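# Push yellow-stickered drive blanks into the rack until latched

## Task

Press each drive blank marked with a yellow sticker fully home so it stops and latches, and leave every unmarked blank untouched. The rack is loose on the table: it may tilt only a little at most, or the task fails, and it must finish in its original position. A blank counts only if it stays latched with the robot no longer holding it. Nothing may be pushed or knocked off the table.

## Robot and tools

Robot: one arm with a two-finger gripper. Its base sits on a stand just past the table's +y edge, about 0.5 m above the table top, and it reaches down and across toward -y. The base may be slightly tilted. The stand and base are part of the robot. There is one camera, cam_wrist (672x504), mounted on the hand. Its calibration (intrinsics K, distortion D, world-to-camera transform) is supplied and may be off by small amounts.

Scene frame: the origin lies in the table-top plane, +z is up, and +y is to the left when facing along +x. Each result gives end_effector_position (metres) and end_effector_quat_wxyz in this frame. That point sits between the finger pads when closed, under 1 cm behind the tips. The reported position can be somewhat wrong, more so at long reach.

Gripper axes: the fingers point along the gripper's +z and open and close along its y. Closing pushes the fingertips about 17 mm further along +z. For pushing a blank, a closed gripper driven along its +z makes a compact pusher.

A row is 7 numbers, each in [-1, 1]: dx, dy, dz, rx, ry, rz, opening. The first six are an offset, not a pose: expressed in the gripper's own axes and measured from the gripper pose at the start of the action (for a call's first action, the last pose reported in a result). Every row in an action refers to that same start pose, not to the row before. Scale: 1.0 equals 0.6 m for dx, dy, dz, and 180 degrees for the rotation vector rx, ry, rz. Opening is absolute: +1 is fully open (0.145 m), -1 is closed; closing fully takes about 0.5 s or more.

execute_actions(actions): actions is a list of actions; each action is a list of up to 15 rows; each row is one 1/30 s step. If fewer than 15 rows are given, the last row repeats to fill 15 steps. An empty list just returns the current state and images. Results list step readings of end_effector_position; HELD marks steps where the command was partly held back.

move(target, speed, blocking): target is one 7-number row as above, an offset in gripper axes from the pose in the latest result that reported one, plus absolute opening (sent at the start). The gripper follows a straight path lasting 0.5 to 10 s (cut off at 10 s). speed is the top path speed in m/s, 0.002 to 0.5, default 0.25; rotation rate is capped at twice that in rad/s. The path does not slow for obstacles, and the gripper can lag, drift, or overshoot speed, especially with a nearly straight arm. Faster contact hits harder; a target set further beyond the contact presses harder. The result adds a move: line giving how it ended (done, off_target, moving, held, fault) and which limits acted, plus the distance to target. limits=paced means the sent pose was clipped; limits=held means some steps were blocked and the arm may then surge. With blocking=false you get a result after 0.5 s while the arm continues; check with wait(0). Until its end appears, other moves and execute_actions are refused, so wait or stop first.

wait(seconds): 0 to 10 s, the arm holds its last command; a running move continues and the wait ends early if it finishes.

stop(): brakes a running move; it needs room, more if fast. Fingers are not stopped.

zoom_image(camera, region): camera is "cam_wrist"; region is [x0, y0, x1, y1] in image pixels from the top-left, at most 504x504, giving a closer look at the latest image. Useful for spotting yellow stickers and checking whether a blank sits flush.

finished_scene(scene): ends the current scene by number; irreversible. Only call it once the marked blanks are latched and the robot is clear. Replying without a tool call ends everything.

Controller behaviour: each step's command is clipped to within 70 mm and 16 degrees of the measured pose, then solved by damped inverse kinematics, favouring position over orientation. Large offsets may need several actions; after an action the arm only continues to the last clipped pose, so send the remainder next. "Hand target" shows the current goal. A "pose unreachable" line means a clearance check altered or blocked the command. Joint limits (rad), base to hand: shoulder pitch -1.300 to 2.000, shoulder roll -0.175 to 2.000, upper arm roll -1.571 to 1.571, elbow 0.000 to 2.443, forearm roll -1.571 to 1.571, wrist pitch -0.785 to 0.785, wrist yaw -1.571 to 1.571. The elbow cannot fully straighten.

grip_measured is the measured finger opening on the command scale; commanding below it squeezes (about 10 N per pad max).

Motor heat: sustained load heats motors. MOTOR HOT appears from 85 °C; at 100 °C an OVER-TEMPERATURE FAULT stops the arm and loosens the hot joints until cooled. Any FAULT line means a stop. An arm blocked by an object keeps pushing until given a new command, so don't leave it pressing on the rack.

Avoid: slamming or hard pushes; shoving the unfixed rack so it slides or tilts (push slowly and straight along the slot, ideally bracing nothing else); touching unmarked blanks; knocking anything off the table; ending while the gripper is still holding a blank in. After pushing, back the gripper away and confirm the blank stays in.

Each tool is called by a JSON object that holds its "op" and its "data", one argument or row to a line.

## Session

{"op": "execute_actions", "data": {
  "actions": []
}}

Scene clock: 0.00 s.
end_effector_position=(+0.2215, +0.1537, +0.3004) grip_measured=+1.00 end_effector_quat_wxyz=(+0.583, +0.471, +0.623, -0.223)
Joint positions: [ 0.902  1.276 -1.291  1.563 -1.548  0.075 -0.283  0.145]
Joint velocities: [ 0.033  0.011 -0.002 -0.012 -0.007 -0.051  0.022 -0.   ]
Hand target: +0.222, +0.154, +0.300; +0.583, +0.471, +0.623, -0.223

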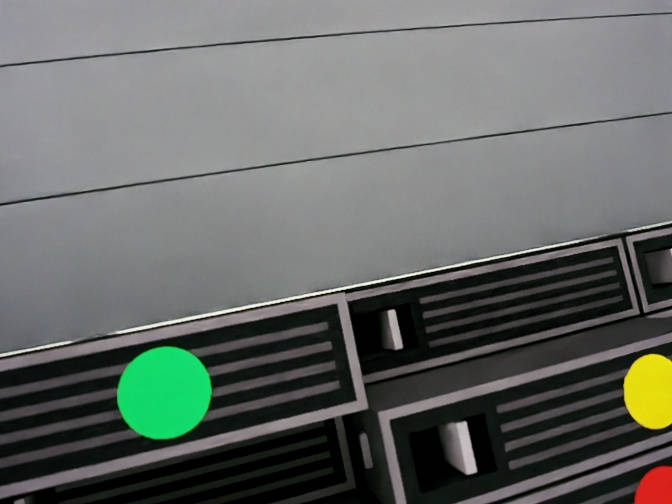

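{"op": "move", "data": {
  "target": [0.0545, 0.0762, -0.1378, 0, 0, 0, 1],
  "speed": 0.15
}}

Scene clock: 1.43 s.
end_effector_position=(+0.2235, +0.2543, +0.2990) grip_measured=+1.00 end_effector_quat_wxyz=(+0.583, +0.474, +0.622, -0.221)
Joint positions: [ 0.677  1.662 -1.379  1.986 -1.547  0.39  -0.25   0.145]
Joint velocities: [-0.055  0.055 -0.007  0.012 -0.022 -0.022 -0.022 -0.   ]
Hand target: +0.224, +0.254, +0.300; +0.584, +0.472, +0.621, -0.222
Off the commanded pose: 0.002 m, 0 deg.
move: done
camera_calibration (this result's frames):
cam_wrist: T_world_to_cam=[[0.965717, 0.129718, 0.224864, -0.311865], [-0.205177, -0.149264, 0.967276, -0.200405], [0.159037, -0.980252, -0.117532, 0.30199], [0, 0, 0, 1]] pos_world=[0.212027, 0.306568, 0.299468]

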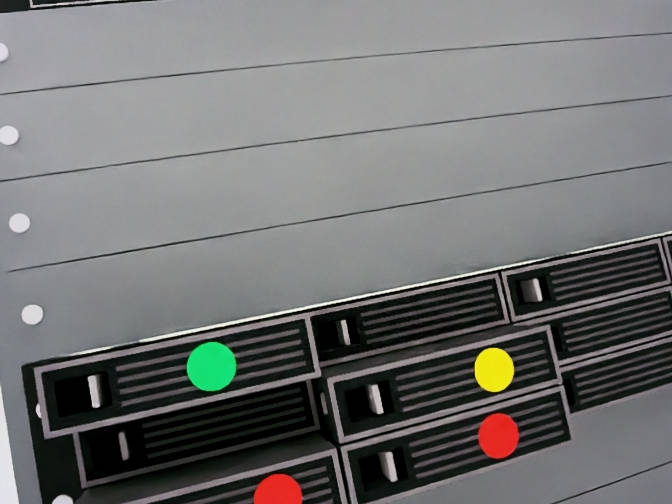

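{"op": "move", "data": {
  "target": [0.0311, 0.2117, 0.1291, 0, 0, 0, 1],
  "speed": 0.15
}}

Scene clock: 3.47 s.
end_effector_position=(+0.3727, +0.2510, +0.2997) grip_measured=+1.00 end_effector_quat_wxyz=(+0.551, +0.509, +0.642, -0.160)
Joint positions: [ 1.014  1.147 -1.575  2.274 -1.574  0.14   0.54   0.145]
Joint velocities: [-0.033  0.011 -0.017  0.027  0.007 -0.066 -0.066  0.   ]
Hand target: +0.373, +0.251, +0.300; +0.550, +0.508, +0.642, -0.162
Off the commanded pose: 0.003 m, 9 deg.
joint sent to its limit — the command would take joint 3 (upper arm roll) past its lower limit and joint 5 (forearm roll) past its lower limit, so those joints were sent only as far as their limits.
move: off_target
camera_calibration (this result's frames):
cam_wrist: T_world_to_cam=[[0.959109, 0.123299, 0.254769, -0.460513], [-0.208002, -0.3034, 0.929884, -0.119976], [0.191951, -0.944852, -0.265347, 0.298313], [0, 0, 0, 1]] pos_world=[0.359466, 0.302242, 0.308044]

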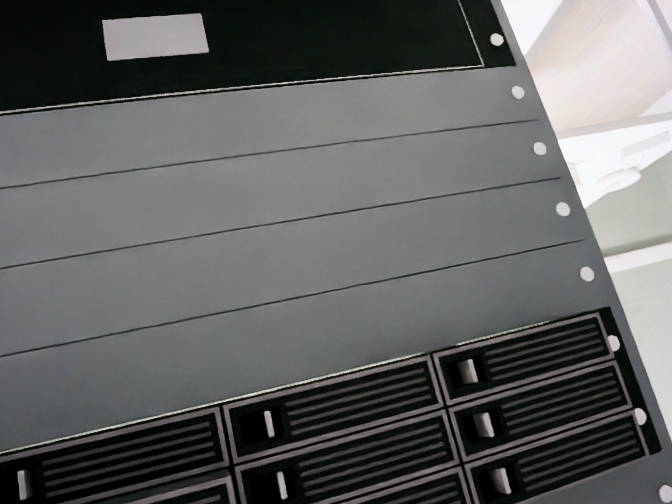

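{"op": "move", "data": {
  "target": [-0.1003, -0.1127, -0.0583, 0.1922, -0.1467, -0.0791, -1],
  "speed": 0.15
}}

Scene clock: 7.70 s.
end_effector_position=(+0.2904, +0.2203, +0.3394) grip_measured=-1.00 end_effector_quat_wxyz=(+0.408, +0.606, +0.547, -0.408)
Joint positions: [ 1.215  1.099 -1.575  2.349 -1.573  0.072  1.294  0.   ]
Joint velocities: [-0.121 -0.055 -0.002 -0.012 -0.037 -0.007  0.022 -0.   ]
Hand target: +0.289, +0.220, +0.340; +0.406, +0.606, +0.546, -0.412
Off the commanded pose: 0.001 m, 20 deg; orientation clipped at the last step of the last action.
joint sent to its limit — the command would take joint 3 (upper arm roll) past its lower limit and joint 5 (forearm roll) past its lower limit, so those joints were sent only as far as their limits.
move: off_target; limits=paced
camera_calibration (this result's frames):
cam_wrist: T_world_to_cam=[[0.916759, -0.398427, -0.0284442, -0.164569], [-0.0296834, -0.138967, 0.989852, -0.291669], [-0.398337, -0.906611, -0.139226, 0.41574], [0, 0, 0, 1]] pos_world=[0.307817, 0.270813, 0.341909]

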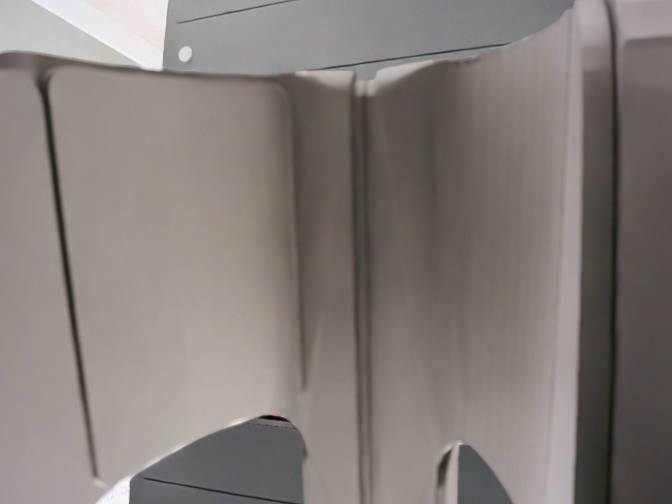

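{"op": "execute_actions", "data": {
  "actions": [
    [[0,0,0,0,0,0,1]],
    [[0,0,0,0,0,0,1]]
  ]
}}

Scene clock: 9.70 s.
end_effector_position=(+0.2902, +0.2203, +0.3393) grip_measured=+1.00 end_effector_quat_wxyz=(+0.408, +0.606, +0.547, -0.409)
Joint positions: [ 1.215  1.099 -1.575  2.349 -1.573  0.071  1.295  0.145]
Joint velocities: [-0.055  0.011 -0.012  0.002 -0.125 -0.037 -0.007 -0.   ]
Hand target: +0.290, +0.220, +0.339; +0.408, +0.606, +0.547, -0.409
Off the commanded pose: 0.000 m, 0 deg.
Step readings (end_effector_position; steps 1 to 15: 1st action; 16 to 30: 2nd action):
0: (+0.2902, +0.2203, +0.3393)
1: (+0.2902, +0.2203, +0.3393)
2: (+0.2902, +0.2203, +0.3393)
4: (+0.2902, +0.2203, +0.3393)
8: (+0.2902, +0.2203, +0.3393)
15: (+0.2902, +0.2203, +0.3393)
16: (+0.2902, +0.2203, +0.3393)
17: (+0.2902, +0.2203, +0.3393)
19: (+0.2902, +0.2203, +0.3393)
23: (+0.2902, +0.2203, +0.3393)
30: end_effector_position above
camera_calibration (this result's frames):
cam_wrist: T_world_to_cam=[[0.916359, -0.399292, -0.0291795, -0.163837], [-0.029107, -0.139135, 0.989846, -0.291775], [-0.399298, -0.906205, -0.13912, 0.415833], [0, 0, 0, 1]] pos_world=[0.307682, 0.270815, 0.341882]

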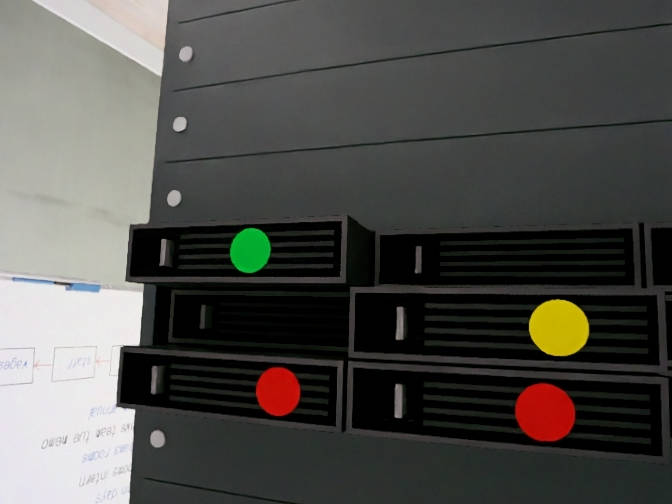

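{"op": "move", "data": {
  "target": [-0.022, 0.0045, 0.0627, -0.0817, -0.087, 0.4792, 1],
  "speed": 0.25
}}

Scene clock: 13.53 s.
end_effector_position=(+0.2887, +0.1805, +0.3428) grip_measured=+1.00 end_effector_quat_wxyz=(+0.712, +0.701, -0.031, -0.028)
Joint positions: [ 0.207  0.6   -0.531  2.085 -1.228  0.771  0.422  0.145]
Joint velocities: [ 0.033 -0.011  0.002 -0.007  0.007  0.081  0.007 -0.   ]
Hand target: +0.288, +0.180, +0.344; +0.714, +0.699, -0.031, -0.029
Off the commanded pose: 0.004 m, 1 deg.
move: off_target
camera_calibration (this result's frames):
cam_wrist: T_world_to_cam=[[-0.074212, -0.321454, 0.944013, -0.239893], [-0.9601, 0.278975, 0.0195195, 0.225124], [-0.269631, -0.904898, -0.329331, 0.40715], [0, 0, 0, 1]] pos_world=[0.308119, 0.22851, 0.356155]

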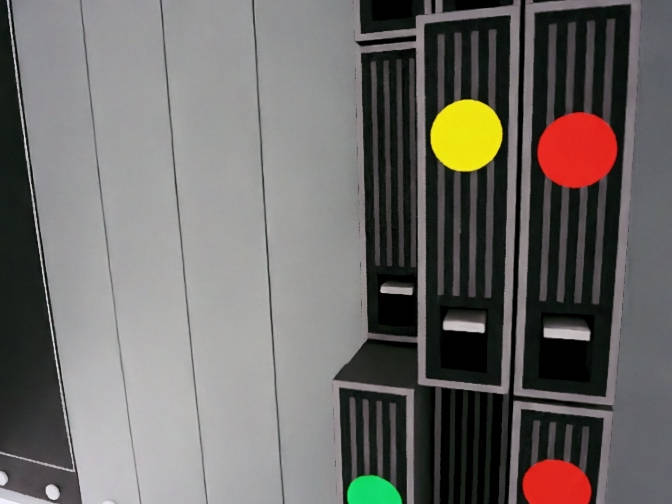

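{"op": "move", "data": {
  "target": [0, 0.03, 0, -0.2, 0, 0, 1],
  "speed": 0.25
}}

Scene clock: 15.33 s.
end_effector_position=(+0.2893, +0.1820, +0.3586) grip_measured=+1.00 end_effector_quat_wxyz=(+0.892, +0.451, -0.022, -0.035)
Joint positions: [ 0.125  0.379 -0.442  1.685 -1.203  0.531 -0.57   0.145]
Joint velocities: [ 0.055  0.099 -0.017  0.017 -0.022 -0.051 -0.007  0.   ]
Hand target: +0.289, +0.182, +0.361; +0.894, +0.446, -0.022, -0.035
Off the commanded pose: 0.003 m, 1 deg.
move: done
camera_calibration (this result's frames):
cam_wrist: T_world_to_cam=[[-0.0258577, 0.285722, 0.957964, -0.383844], [-0.961536, 0.255029, -0.102019, 0.273388], [-0.273458, -0.923755, 0.268138, 0.204234], [0, 0, 0, 1]] pos_world=[0.308796, 0.228613, 0.340837]

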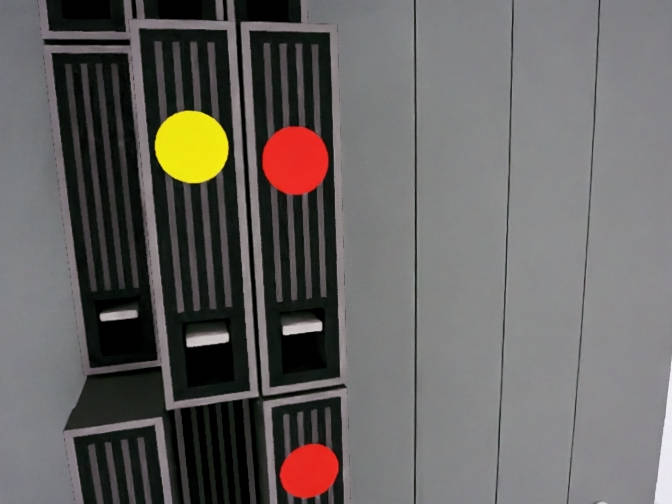

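{"op": "move", "data": {
  "target": [0.0057, -0.1027, 0.0733, 0.045, 0, 0, -1],
  "speed": 0.1
}}

Scene clock: 16.93 s.
end_effector_position=(+0.2858, +0.1106, +0.3348) grip_measured=-1.00 end_effector_quat_wxyz=(+0.859, +0.510, -0.024, -0.036)
Joint positions: [ 0.374  0.301 -0.463  1.351 -1.146  0.441 -0.498  0.   ]
Joint velocities: [-0.033  0.033  0.007 -0.012  0.066 -0.037  0.007 -0.   ]
Hand target: +0.287, +0.110, +0.334; +0.858, +0.512, -0.023, -0.033
Off the commanded pose: 0.001 m, 0 deg.
move: done
camera_calibration (this result's frames):
cam_wrist: T_world_to_cam=[[-0.0345272, 0.153736, 0.987509, -0.333505], [-0.960112, 0.269235, -0.075484, 0.274885], [-0.277477, -0.950725, 0.138308, 0.191253], [0, 0, 0, 1]] pos_world=[0.305473, 0.159092, 0.323637]

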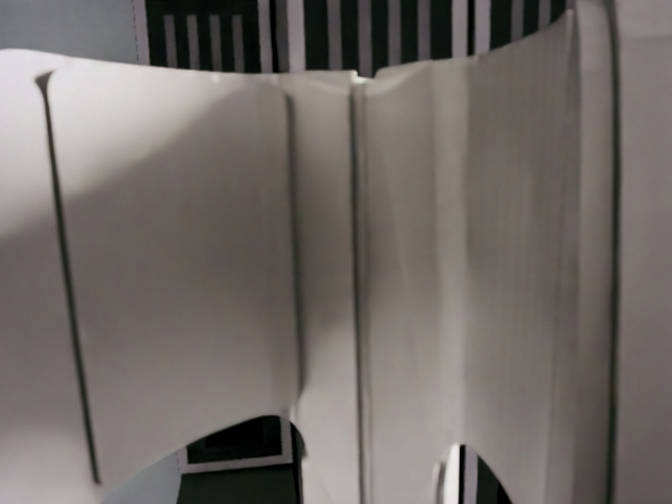

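{"op": "move", "data": {
  "target": [0.0011, -0.029, 0.06, 0, 0, 0, -1],
  "speed": 0.03
}}

Scene clock: 18.87 s.
end_effector_position=(+0.2828, +0.0718, +0.3325) grip_measured=-1.00 end_effector_quat_wxyz=(+0.857, +0.513, -0.022, -0.037)
Joint positions: [ 0.54   0.238 -0.463  1.091 -1.127  0.362 -0.555  0.   ]
Joint velocities: [-0.011 -0.077  0.007 -0.007  0.007 -0.007 -0.007  0.   ]
Hand target: +0.283, +0.071, +0.336; +0.859, +0.510, -0.023, -0.035
Off the commanded pose: 0.004 m, 1 deg.
move: off_target
camera_calibration (this result's frames):
cam_wrist: T_world_to_cam=[[-0.0299122, 0.14617, 0.988807, -0.326631], [-0.960099, 0.27099, -0.0691027, 0.280099], [-0.278058, -0.951419, 0.132232, 0.156163], [0, 0, 0, 1]] pos_world=[0.302575, 0.120416, 0.321681]

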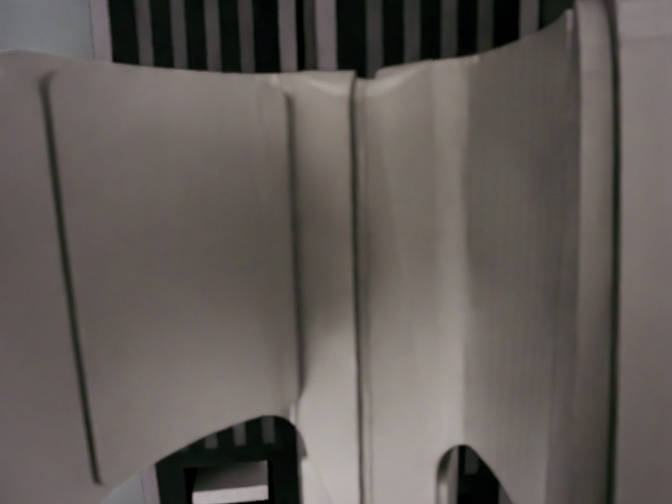

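{"op": "move", "data": {
  "target": [0.0, 0.0125, 0.0015, 0, 0, 0, -1],
  "speed": 0.03
}}

Scene clock: 19.87 s.
end_effector_position=(+0.2828, +0.0742, +0.3397) grip_measured=-1.00 end_effector_quat_wxyz=(+0.858, +0.512, -0.023, -0.037)
Joint positions: [ 0.532  0.25  -0.463  1.138 -1.129  0.375 -0.523  0.   ]
Joint velocities: [ 0.011  0.121 -0.002  0.012 -0.022  0.037  0.007 -0.   ]
Hand target: +0.283, +0.074, +0.340; +0.857, +0.513, -0.022, -0.037
Off the commanded pose: 0.001 m, 0 deg.
move: done
camera_calibration (this result's frames):
cam_wrist: T_world_to_cam=[[-0.031833, 0.148667, 0.988375, -0.333574], [-0.960105, 0.270322, -0.0715832, 0.28081], [-0.277822, -0.951222, 0.134131, 0.156701], [0, 0, 0, 1]] pos_world=[0.302524, 0.12274, 0.328779]

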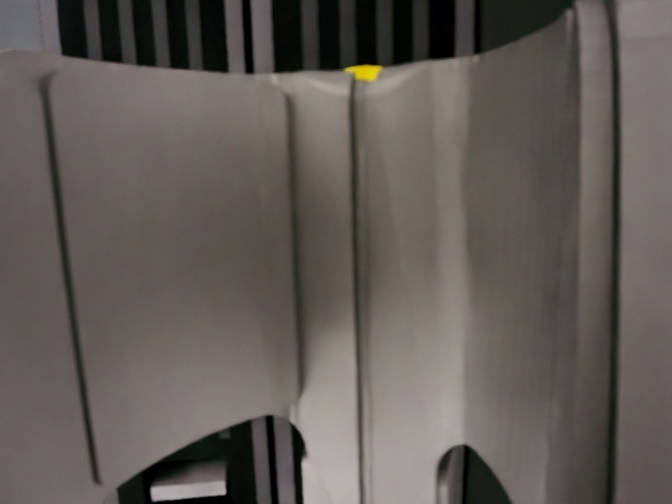

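{"op": "move", "data": {
  "target": [0.0005, -0.016, 0.0292, 0, 0, 0, -1],
  "speed": 0.02
}}

Scene clock: 21.33 s.
end_effector_position=(+0.2808, +0.0584, +0.3358) grip_measured=-1.00 end_effector_quat_wxyz=(+0.860, +0.509, -0.021, -0.041)
Joint positions: [ 0.608  0.215 -0.463  0.985 -1.122  0.335 -0.59   0.   ]
Joint velocities: [-0.055  0.033  0.002 -0.017 -0.037 -0.007  0.007  0.   ]
Hand target: +0.281, +0.054, +0.339; +0.858, +0.512, -0.023, -0.037
Off the commanded pose: 0.006 m, 1 deg.
move: off_target
camera_calibration (this result's frames):
cam_wrist: T_world_to_cam=[[-0.0230638, 0.15699, 0.987331, -0.330005], [-0.959328, 0.274459, -0.0660498, 0.280602], [-0.281351, -0.948697, 0.144275, 0.13909], [0, 0, 0, 1]] pos_world=[0.300711, 0.106748, 0.32429]

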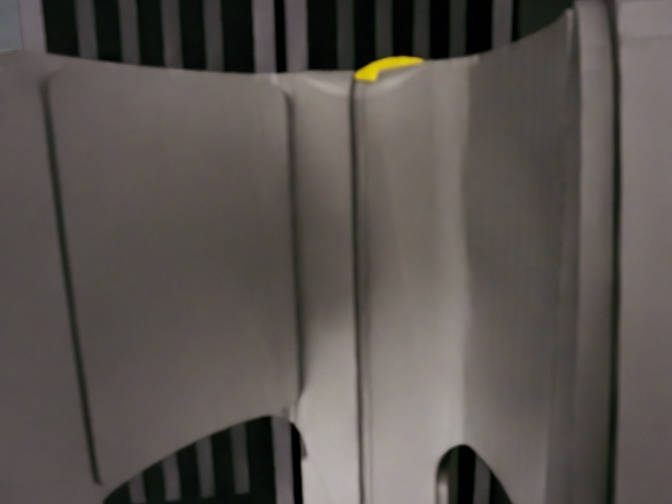

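{"op": "zoom_image", "data": {
  "camera": "cam_wrist",
  "region": [200, 0, 400, 100]
}}

Region (200, 0, 400, 100) of cam_wrist's 672x504 image, scaled by 2.520, with more detail than that image has.

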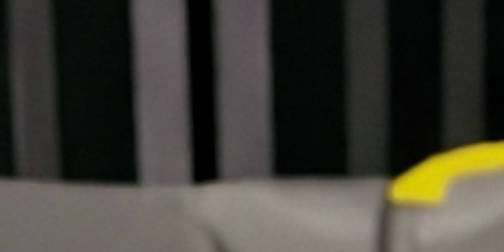

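{"op": "execute_actions", "data": {
  "actions": [
    [[0,0.0008,0.0088,0,0,0,-1],[0,0.0006,0.0092,0,0,0,-1],[0,0.0004,0.0096,0,0,0,-1],[0,0.0002,0.0100,0,0,0,-1],[0,0.0,0.0104,0,0,0,-1],[0,-0.0002,0.0108,0,0,0,-1],[0,-0.0004,0.0112,0,0,0,-1],[0,-0.0006,0.0116,0,0,0,-1],[0,-0.0008,0.0120,0,0,0,-1],[0,-0.0010,0.0124,0,0,0,-1],[0,-0.0012,0.0128,0,0,0,-1],[0,-0.0014,0.0131,0,0,0,-1],[0,-0.0016,0.0134,0,0,0,-1],[0,-0.0018,0.0137,0,0,0,-1],[0,-0.002,0.014,0,0,0,-1]]
  ]
}}

Scene clock: 22.23 s.
end_effector_position=(+0.2808, +0.0583, +0.3355) grip_measured=-1.00 end_effector_quat_wxyz=(+0.867, +0.496, -0.017, -0.044)
Joint positions: [ 0.62   0.207 -0.464  0.943 -1.126  0.327 -0.643  0.   ]
Joint velocities: [ 0.011  0.055 -0.012 -0.042 -0.022 -0.007 -0.037  0.   ]
Hand target: +0.280, +0.051, +0.339; +0.860, +0.508, -0.020, -0.040
Off the commanded pose: 0.009 m, 2 deg.
Step readings (end_effector_position):
0: (+0.2808, +0.0584, +0.3358)
1: (+0.2808, +0.0582, +0.3356)
2: (+0.2809, +0.0584, +0.3356)
4: (+0.2809, +0.0584, +0.3357)
8: (+0.2808, +0.0583, +0.3356)
15: end_effector_position above
camera_calibration (this result's frames):
cam_wrist: T_world_to_cam=[[-0.0106385, 0.184439, 0.982786, -0.33325], [-0.959575, 0.274559, -0.0619137, 0.27927], [-0.281253, -0.943716, 0.174062, 0.128729], [0, 0, 0, 1]] pos_world=[0.300641, 0.106272, 0.322397]

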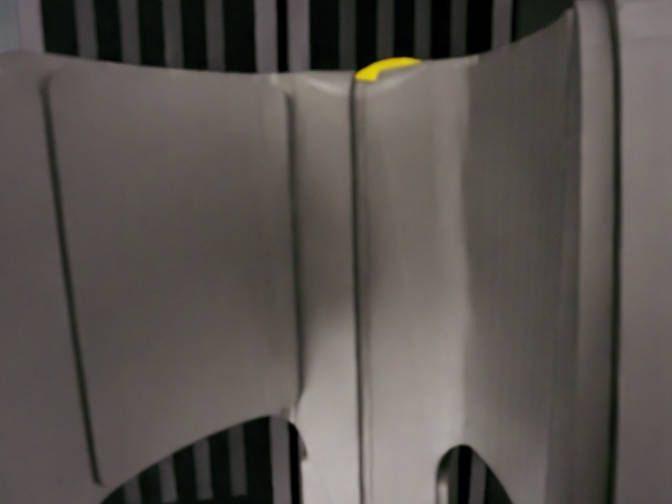

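{"op": "move", "data": {
  "target": [-0.002, 0.06, -0.11, 0, 0, 0, -1],
  "speed": 0.1
}}

{"op": "execute_actions", "data": {
  "actions": [
    [[0,0,0,0,0,0,0.6]]
  ]
}}

Scene clock: 23.37 s.
end_effector_position=(+0.2872, +0.1337, +0.3326) grip_measured=-1.00 end_effector_quat_wxyz=(+0.866, +0.498, -0.018, -0.044)
Joint positions: [ 0.284  0.325 -0.464  1.442 -1.172  0.479 -0.53   0.   ]
Joint velocities: [-0.055 -0.011 -0.002 -0.017  0.022 -0.081 -0.081  0.   ]
Hand target: +0.287, +0.133, +0.334; +0.867, +0.497, -0.018, -0.045
Off the commanded pose: 0.001 m, 0 deg.
move: done
camera_calibration (this result's frames):
cam_wrist: T_world_to_cam=[[-0.0140718, 0.181661, 0.983261, -0.343081], [-0.959249, 0.275088, -0.0645517, 0.265223], [-0.28221, -0.944101, 0.170387, 0.203748], [0, 0, 0, 1]] pos_world=[0.307087, 0.181723, 0.319742]

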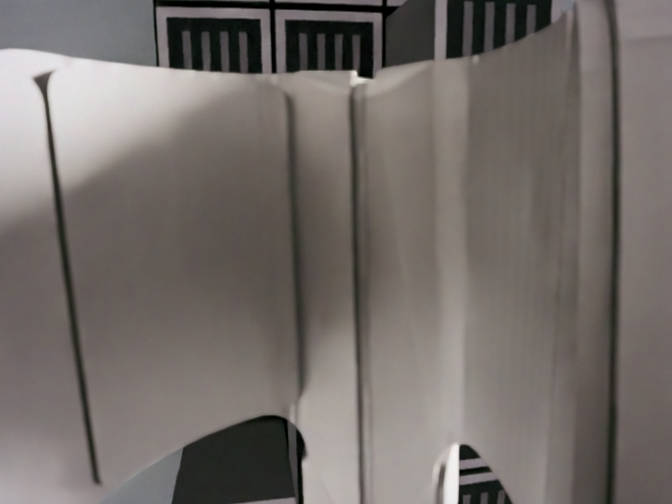

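Scene clock: 23.87 s.
end_effector_position=(+0.2872, +0.1337, +0.3326) grip_measured=+0.60 end_effector_quat_wxyz=(+0.866, +0.498, -0.018, -0.044)
Joint positions: [ 0.284  0.325 -0.464  1.442 -1.172  0.479 -0.53   0.119]
Joint velocities: [-0.033  0.055  0.007  0.002  0.022  0.066  0.022  0.   ]
Hand target: +0.287, +0.134, +0.333; +0.866, +0.498, -0.018, -0.044
Off the commanded pose: 0.000 m, 0 deg.
Step readings (end_effector_position):
0: (+0.2872, +0.1337, +0.3326)
1: (+0.2872, +0.1337, +0.3326)
2: (+0.2872, +0.1337, +0.3326)
4: (+0.2872, +0.1337, +0.3326)
8: (+0.2872, +0.1337, +0.3326)
15: end_effector_position above
camera_calibration (this result's frames):
cam_wrist: T_world_to_cam=[[-0.0140718, 0.181661, 0.983261, -0.343081], [-0.959249, 0.275088, -0.0645517, 0.265223], [-0.28221, -0.944101, 0.170387, 0.203748], [0, 0, 0, 1]] pos_world=[0.307087, 0.181723, 0.319742]

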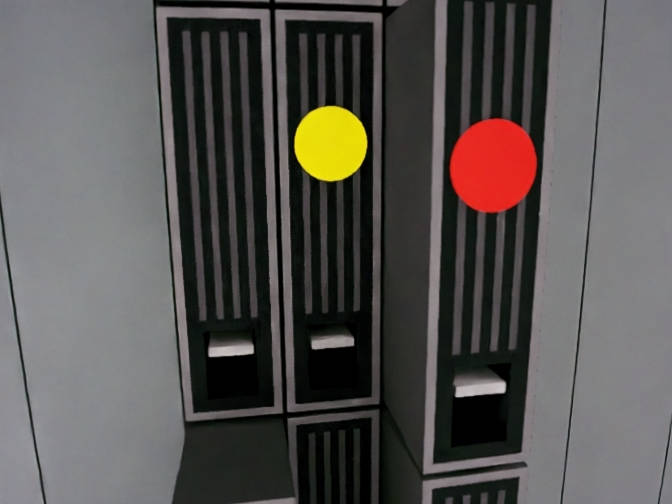

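{"op": "zoom_image", "data": {
  "camera": "cam_wrist",
  "region": [240, 370, 420, 450]
}}

{"op": "zoom_image", "data": {
  "camera": "cam_wrist",
  "region": [140, 0, 420, 50]
}}

Region (240, 370, 420, 450) of cam_wrist's 672x504 image, scaled by 2.800, with more detail than that image has.

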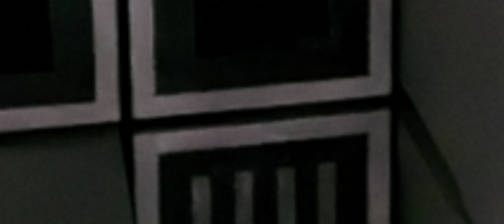

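Region (140, 0, 420, 50) of cam_wrist's 672x504 image, scaled by 1.800, with more detail than that image has; it fills the top 90 rows of this view, and the rest is white.

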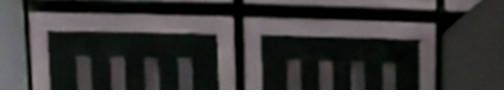

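{"op": "finished_scene", "data": {
  "scene": 1
}}

The scene is finished: the task was done.


## Next scene

The same job, from a new start.

{"op": "execute_actions", "data": {
  "actions": []
}}

Scene clock: 0.00 s.
end_effector_position=(+0.2050, +0.2435, +0.3905) grip_measured=+1.00 end_effector_quat_wxyz=(+0.486, +0.505, +0.670, -0.245)
Joint positions: [ 1.088  1.836 -1.152  2.107 -1.378 -0.335 -0.118  0.145]
Joint velocities: [-0.055 -0.011 -0.002 -0.022  0.007 -0.066 -0.022 -0.   ]
Hand target: +0.205, +0.243, +0.390; +0.486, +0.505, +0.670, -0.245
camera_calibration (this result's frames):
cam_wrist: T_world_to_cam=[[0.997417, 0.0502562, 0.0513116, -0.232556], [-0.0366522, -0.258236, 0.965386, -0.301548], [0.0617671, -0.964774, -0.255727, 0.375239], [0, 0, 0, 1]] pos_world=[0.197725, 0.295838, 0.399002]

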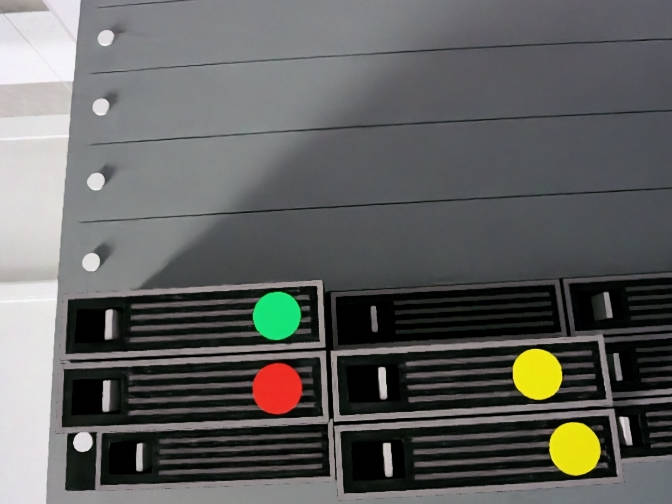

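{"op": "move", "data": {
  "target": [-0.0497, 0.1663, 0.137, -0.2796, -0.1225, 0.4123, 0.6],
  "speed": 0.35
}}

Scene clock: 3.87 s.
end_effector_position=(+0.3290, +0.1989, +0.4018) grip_measured=+0.60 end_effector_quat_wxyz=(+0.795, +0.499, +0.185, +0.289)
Joint positions: [ 0.848  1.129 -1.298  1.882 -0.4    0.062 -0.722  0.119]
Joint velocities: [ 0.055  0.055  0.012  0.002  0.022 -0.11  -0.007 -0.   ]
Hand target: +0.327, +0.198, +0.405; +0.799, +0.495, +0.183, +0.287
Off the commanded pose: 0.002 m, 1 deg.
move: done
camera_calibration (this result's frames):
cam_wrist: T_world_to_cam=[[-0.0931248, 0.0521341, 0.994289, -0.374977], [-0.871283, -0.487572, -0.056039, 0.411152], [0.481865, -0.871525, 0.0908285, 0.0314966], [0, 0, 0, 1]] pos_world=[0.308133, 0.247465, 0.393016]

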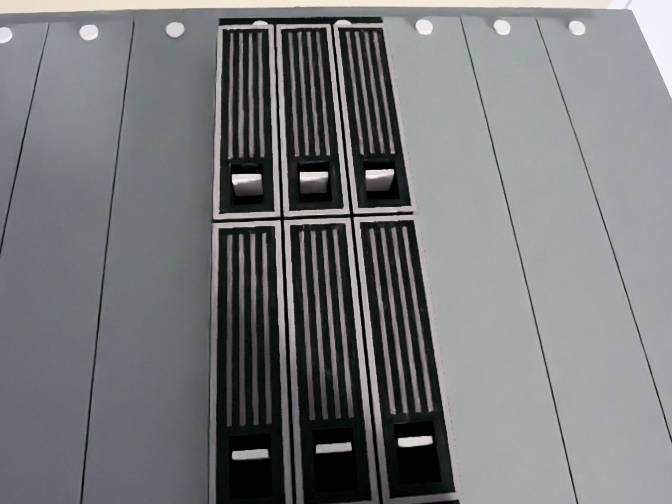

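{"op": "move", "data": {
  "target": [-0.157, -0.0205, 0.0218, -0.0116, -0.1812, -0.0897, -1],
  "speed": 0.25
}}

Scene clock: 6.17 s.
end_effector_position=(+0.2699, +0.1259, +0.3932) grip_measured=-1.00 end_effector_quat_wxyz=(+0.855, +0.517, +0.024, +0.029)
Joint positions: [ 0.852  0.888 -1.231  1.65  -0.323  0.641 -0.723  0.   ]
Joint velocities: [-0.077  0.011  0.017  0.012 -0.007 -0.022 -0.037 -0.   ]
Hand target: +0.268, +0.125, +0.397; +0.858, +0.513, +0.022, +0.026
Off the commanded pose: 0.004 m, 1 deg.
move: off_target
camera_calibration (this result's frames):
cam_wrist: T_world_to_cam=[[-0.0411325, 0.131555, 0.990455, -0.390696], [-0.99185, 0.114261, -0.056367, 0.280504], [-0.120586, -0.984702, 0.125783, 0.160151], [0, 0, 0, 1]] pos_world=[0.28146, 0.177048, 0.382634]

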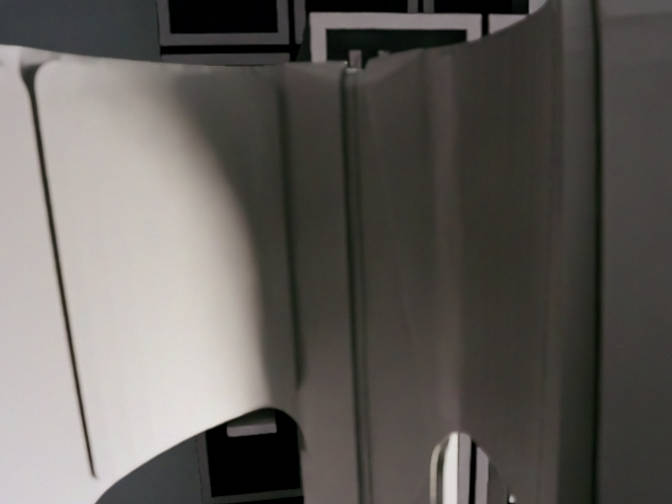

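{"op": "move", "data": {
  "target": [-0.007, 0.0069, 0.0262, 0, 0, 0, -1],
  "speed": 0.05
}}

Scene clock: 7.33 s.
end_effector_position=(+0.2662, +0.1142, +0.4035) grip_measured=-1.00 end_effector_quat_wxyz=(+0.856, +0.516, +0.025, +0.027)
Joint positions: [ 0.904  0.877 -1.231  1.609 -0.317  0.613 -0.687  0.   ]
Joint velocities: [-0.077  0.033 -0.002  0.012  0.007  0.007  0.022  0.   ]
Hand target: +0.267, +0.113, +0.404; +0.855, +0.517, +0.025, +0.028
Off the commanded pose: 0.001 m, 0 deg.
move: done
camera_calibration (this result's frames):
cam_wrist: T_world_to_cam=[[-0.0381385, 0.134194, 0.990221, -0.400535], [-0.991676, 0.11687, -0.0540326, 0.277434], [-0.122978, -0.984039, 0.128619, 0.146316], [0, 0, 0, 1]] pos_world=[0.277843, 0.165306, 0.39279]

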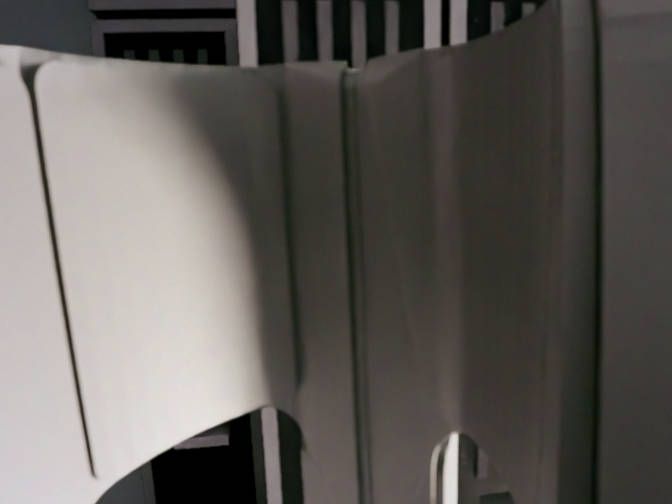

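{"op": "move", "data": {
  "target": [-0.0007, -0.037, 0.0635, 0, 0, 0, -1],
  "speed": 0.03
}}

Scene clock: 9.17 s.
end_effector_position=(+0.2681, +0.0726, +0.4013) grip_measured=-1.00 end_effector_quat_wxyz=(+0.860, +0.510, +0.026, +0.024)
Joint positions: [ 0.98   0.721 -1.231  1.33  -0.339  0.492 -0.683  0.   ]
Joint velocities: [-0.055  0.055  0.002  0.002  0.037 -0.007 -0.125  0.   ]
Hand target: +0.269, +0.070, +0.401; +0.856, +0.516, +0.026, +0.027
Off the commanded pose: 0.003 m, 1 deg.
move: done
camera_calibration (this result's frames):
cam_wrist: T_world_to_cam=[[-0.0338771, 0.149657, 0.988157, -0.394074], [-0.991582, 0.118598, -0.0519563, 0.283077], [-0.124969, -0.981599, 0.14438, 0.0999681], [0, 0, 0, 1]] pos_world=[0.279837, 0.123532, 0.389681]

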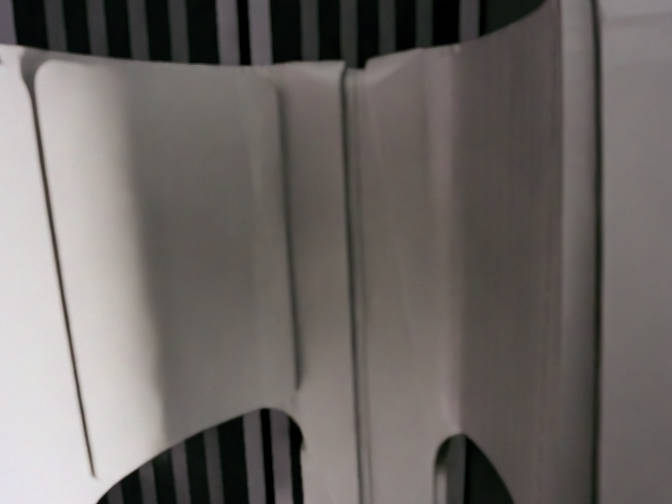

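{"op": "execute_actions", "data": {
  "actions": [
    [[0,-0.0024,0.0044,0,0,0,-1],[0,-0.0028,0.0051,0,0,0,-1],[0,-0.0032,0.0059,0,0,0,-1],[0,-0.0036,0.0066,0,0,0,-1],[0,-0.004,0.0073,0,0,0,-1],[0,-0.0043,0.0081,0,0,0,-1],[0,-0.0047,0.0088,0,0,0,-1],[0,-0.0051,0.0095,0,0,0,-1],[0,-0.0055,0.0103,0,0,0,-1],[0,-0.0059,0.011,0,0,0,-1],[0,-0.0063,0.0117,0,0,0,-1]]
  ]
}}

Scene clock: 9.83 s.
end_effector_position=(+0.2681, +0.0695, +0.4013) grip_measured=-1.00 end_effector_quat_wxyz=(+0.866, +0.499, +0.030, +0.022)
Joint positions: [ 0.983  0.699 -1.233  1.284 -0.35   0.472 -0.713  0.   ]
Joint velocities: [-0.011 -0.011 -0.007  0.007 -0.022  0.051  0.022  0.   ]
Hand target: +0.269, +0.065, +0.401; +0.860, +0.509, +0.026, +0.025
Off the commanded pose: 0.005 m, 2 deg.
Step readings (end_effector_position):
0: (+0.2681, +0.0726, +0.4013)
1: (+0.2681, +0.0718, +0.4009)
2: (+0.2682, +0.0707, +0.4011)
4: (+0.2683, +0.0702, +0.4011)
8: (+0.2680, +0.0695, +0.4014)
15: end_effector_position above
camera_calibration (this result's frames):
cam_wrist: T_world_to_cam=[[-0.0255933, 0.175078, 0.984222, -0.396058], [-0.991967, 0.117562, -0.0467071, 0.281528], [-0.123884, -0.977511, 0.170663, 0.0857742], [0, 0, 0, 1]] pos_world=[0.279756, 0.120089, 0.38832]

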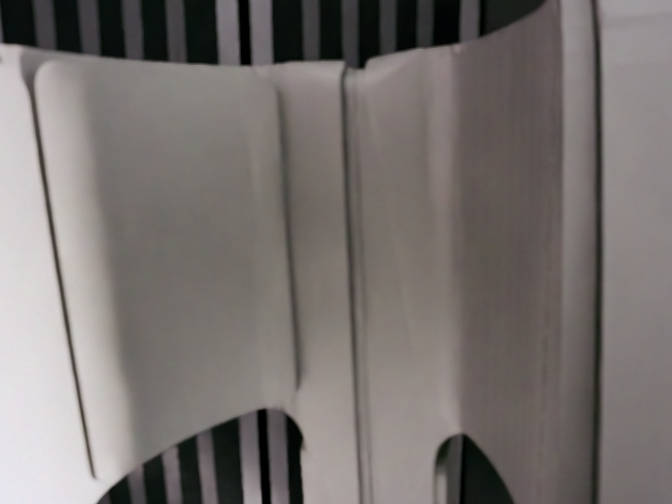

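{"op": "move", "data": {
  "target": [0, 0.0386, -0.07, 0.008, 0, 0, -1],
  "speed": 0.1
}}

{"op": "move", "data": {
  "target": [-0.001, 0.046, 0.0255, 0, 0, 0, -1],
  "speed": 0.08
}}

Scene clock: 10.73 s.
end_effector_position=(+0.2661, +0.1177, +0.3994) grip_measured=-1.00 end_effector_quat_wxyz=(+0.858, +0.512, +0.031, +0.023)
Joint positions: [ 0.885  0.881 -1.233  1.608 -0.333  0.613 -0.709  0.   ]
Joint velocities: [ 0.033 -0.055  0.007 -0.012 -0.007 -0.022  0.037 -0.   ]
Hand target: +0.265, +0.118, +0.401; +0.860, +0.510, +0.029, +0.022
Off the commanded pose: 0.002 m, 0 deg.
move: done
camera_calibration (this result's frames):
cam_wrist: T_world_to_cam=[[-0.0240997, 0.1453, 0.989094, -0.401492], [-0.992391, 0.116018, -0.0412233, 0.271885], [-0.120743, -0.982562, 0.141398, 0.144429], [0, 0, 0, 1]] pos_world=[0.277579, 0.168704, 0.387899]

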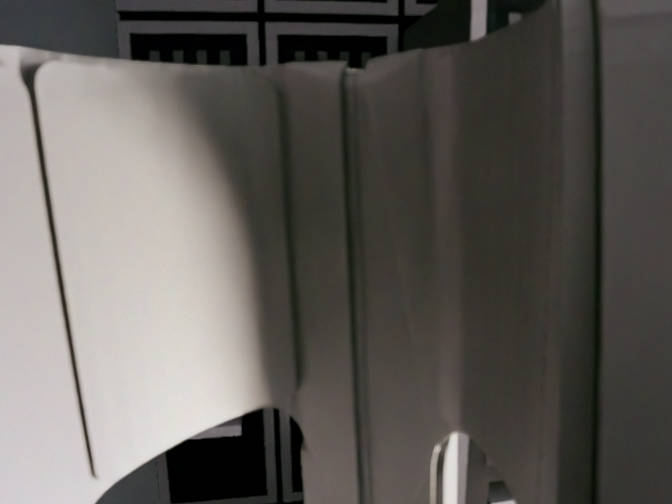

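Scene clock: 11.43 s.
end_effector_position=(+0.2674, +0.1172, +0.4309) grip_measured=-1.00 end_effector_quat_wxyz=(+0.859, +0.510, +0.033, +0.024)
Joint positions: [ 0.975  0.918 -1.233  1.678 -0.324  0.639 -0.613  0.   ]
Joint velocities: [ 0.055 -0.055  0.007  0.002 -0.037 -0.007  0.022 -0.   ]
Hand target: +0.267, +0.117, +0.431; +0.858, +0.512, +0.032, +0.023
Off the commanded pose: 0.001 m, 0 deg.
move: done
camera_calibration (this result's frames):
cam_wrist: T_world_to_cam=[[-0.0232368, 0.148971, 0.988568, -0.432975], [-0.992897, 0.111975, -0.0402125, 0.274725], [-0.116685, -0.982481, 0.145311, 0.136848], [0, 0, 0, 1]] pos_world=[0.278681, 0.168189, 0.419187]

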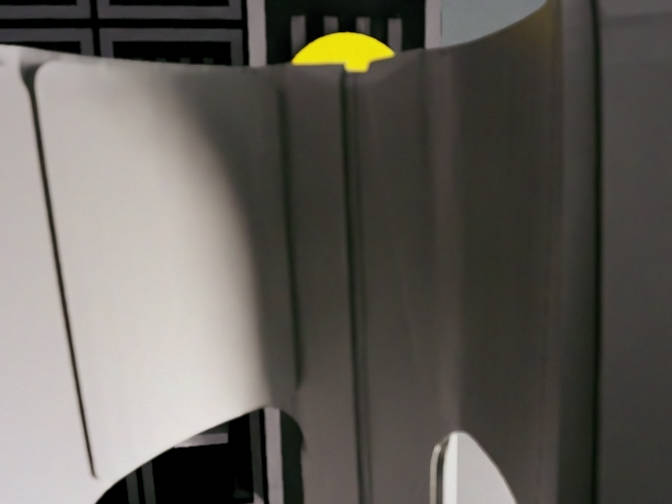

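{"op": "move", "data": {
  "target": [-0.0009, -0.0422, 0.0776, 0, 0, 0, -1],
  "speed": 0.03
}}

Scene clock: 13.50 s.
end_effector_position=(+0.2693, +0.0690, +0.4293) grip_measured=-1.00 end_effector_quat_wxyz=(+0.865, +0.499, +0.037, +0.020)
Joint positions: [ 1.055  0.738 -1.237  1.354 -0.353  0.498 -0.622  0.   ]
Joint velocities: [ 0.011 -0.099 -0.012 -0.002 -0.007 -0.051 -0.007  0.   ]
Hand target: +0.270, +0.064, +0.430; +0.859, +0.510, +0.034, +0.024
Off the commanded pose: 0.005 m, 2 deg.
move: off_target
camera_calibration (this result's frames):
cam_wrist: T_world_to_cam=[[-0.0120087, 0.1731, 0.984831, -0.427221], [-0.992968, 0.11394, -0.0321348, 0.278335], [-0.117775, -0.978291, 0.170514, 0.0791685], [0, 0, 0, 1]] pos_world=[0.280572, 0.119688, 0.416186]

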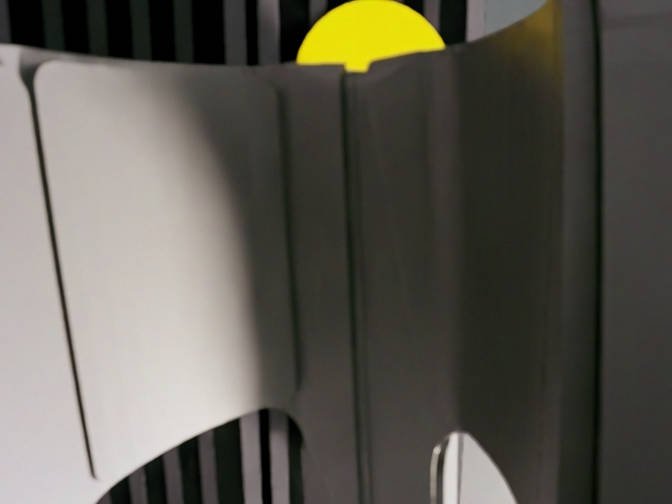

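{"op": "move", "data": {
  "target": [0, 0.06, -0.11, 0, 0, 0, -1],
  "speed": 0.12
}}

{"op": "execute_actions", "data": {
  "actions": [
    [[0,0,0,0,0,0,0.6]]
  ]
}}

Scene clock: 14.47 s.
end_effector_position=(+0.2658, +0.1441, +0.4254) grip_measured=-1.00 end_effector_quat_wxyz=(+0.862, +0.505, +0.038, +0.022)
Joint positions: [ 0.897  1.    -1.226  1.805 -0.332  0.689 -0.665  0.   ]
Joint velocities: [ 0.055 -0.033  0.002  0.007  0.007  0.022 -0.037  0.   ]
Hand target: +0.265, +0.144, +0.429; +0.865, +0.500, +0.035, +0.021
Off the commanded pose: 0.003 m, 1 deg.
move: done
camera_calibration (this result's frames):
cam_wrist: T_world_to_cam=[[-0.0131435, 0.160206, 0.986996, -0.435244], [-0.993494, 0.109579, -0.0310165, 0.266526], [-0.113123, -0.980982, 0.157724, 0.15745], [0, 0, 0, 1]] pos_world=[0.276883, 0.194979, 0.413017]

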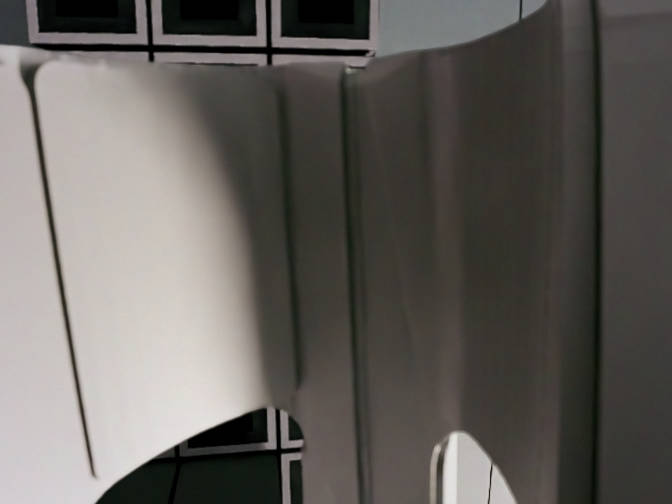

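Scene clock: 14.97 s.
end_effector_position=(+0.2658, +0.1441, +0.4254) grip_measured=+0.60 end_effector_quat_wxyz=(+0.862, +0.505, +0.038, +0.022)
Joint positions: [ 0.897  1.    -1.226  1.805 -0.332  0.689 -0.665  0.119]
Joint velocities: [-0.033 -0.011  0.007 -0.002 -0.022 -0.081  0.022  0.   ]
Hand target: +0.266, +0.144, +0.425; +0.862, +0.505, +0.038, +0.022
Off the commanded pose: 0.000 m, 0 deg.
Step readings (end_effector_position):
0: (+0.2658, +0.1441, +0.4254)
1: (+0.2658, +0.1441, +0.4254)
2: (+0.2658, +0.1441, +0.4254)
4: (+0.2658, +0.1441, +0.4254)
8: (+0.2658, +0.1441, +0.4254)
15: end_effector_position above
camera_calibration (this result's frames):
cam_wrist: T_world_to_cam=[[-0.0131435, 0.160206, 0.986996, -0.435244], [-0.993494, 0.109579, -0.0310165, 0.266526], [-0.113123, -0.980982, 0.157724, 0.15745], [0, 0, 0, 1]] pos_world=[0.276883, 0.194979, 0.413017]

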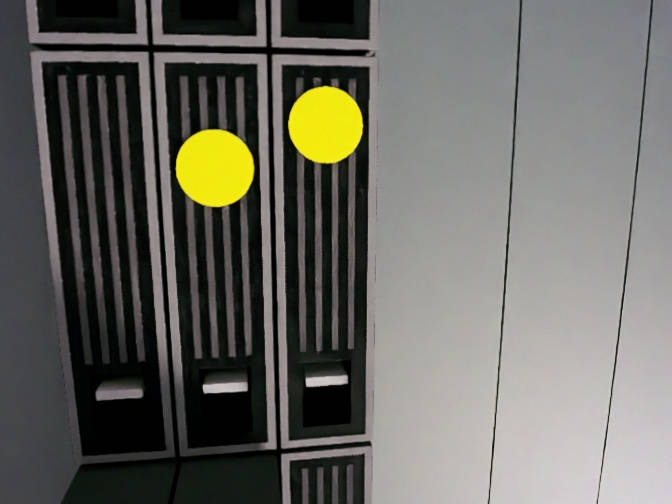

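{"op": "zoom_image", "data": {
  "camera": "cam_wrist",
  "region": [140, 410, 400, 490]
}}

Region (140, 410, 400, 490) of cam_wrist's 672x504 image, scaled by 1.938, with more detail than that image has; it fills the top 155 rows of this view, and the rest is white.

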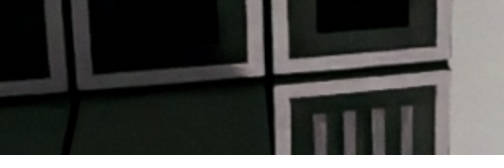

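Both yellow blanks are flush with their neighbours.

{"op": "finished_scene", "data": {
  "scene": 2
}}

The scene is finished: the task was done.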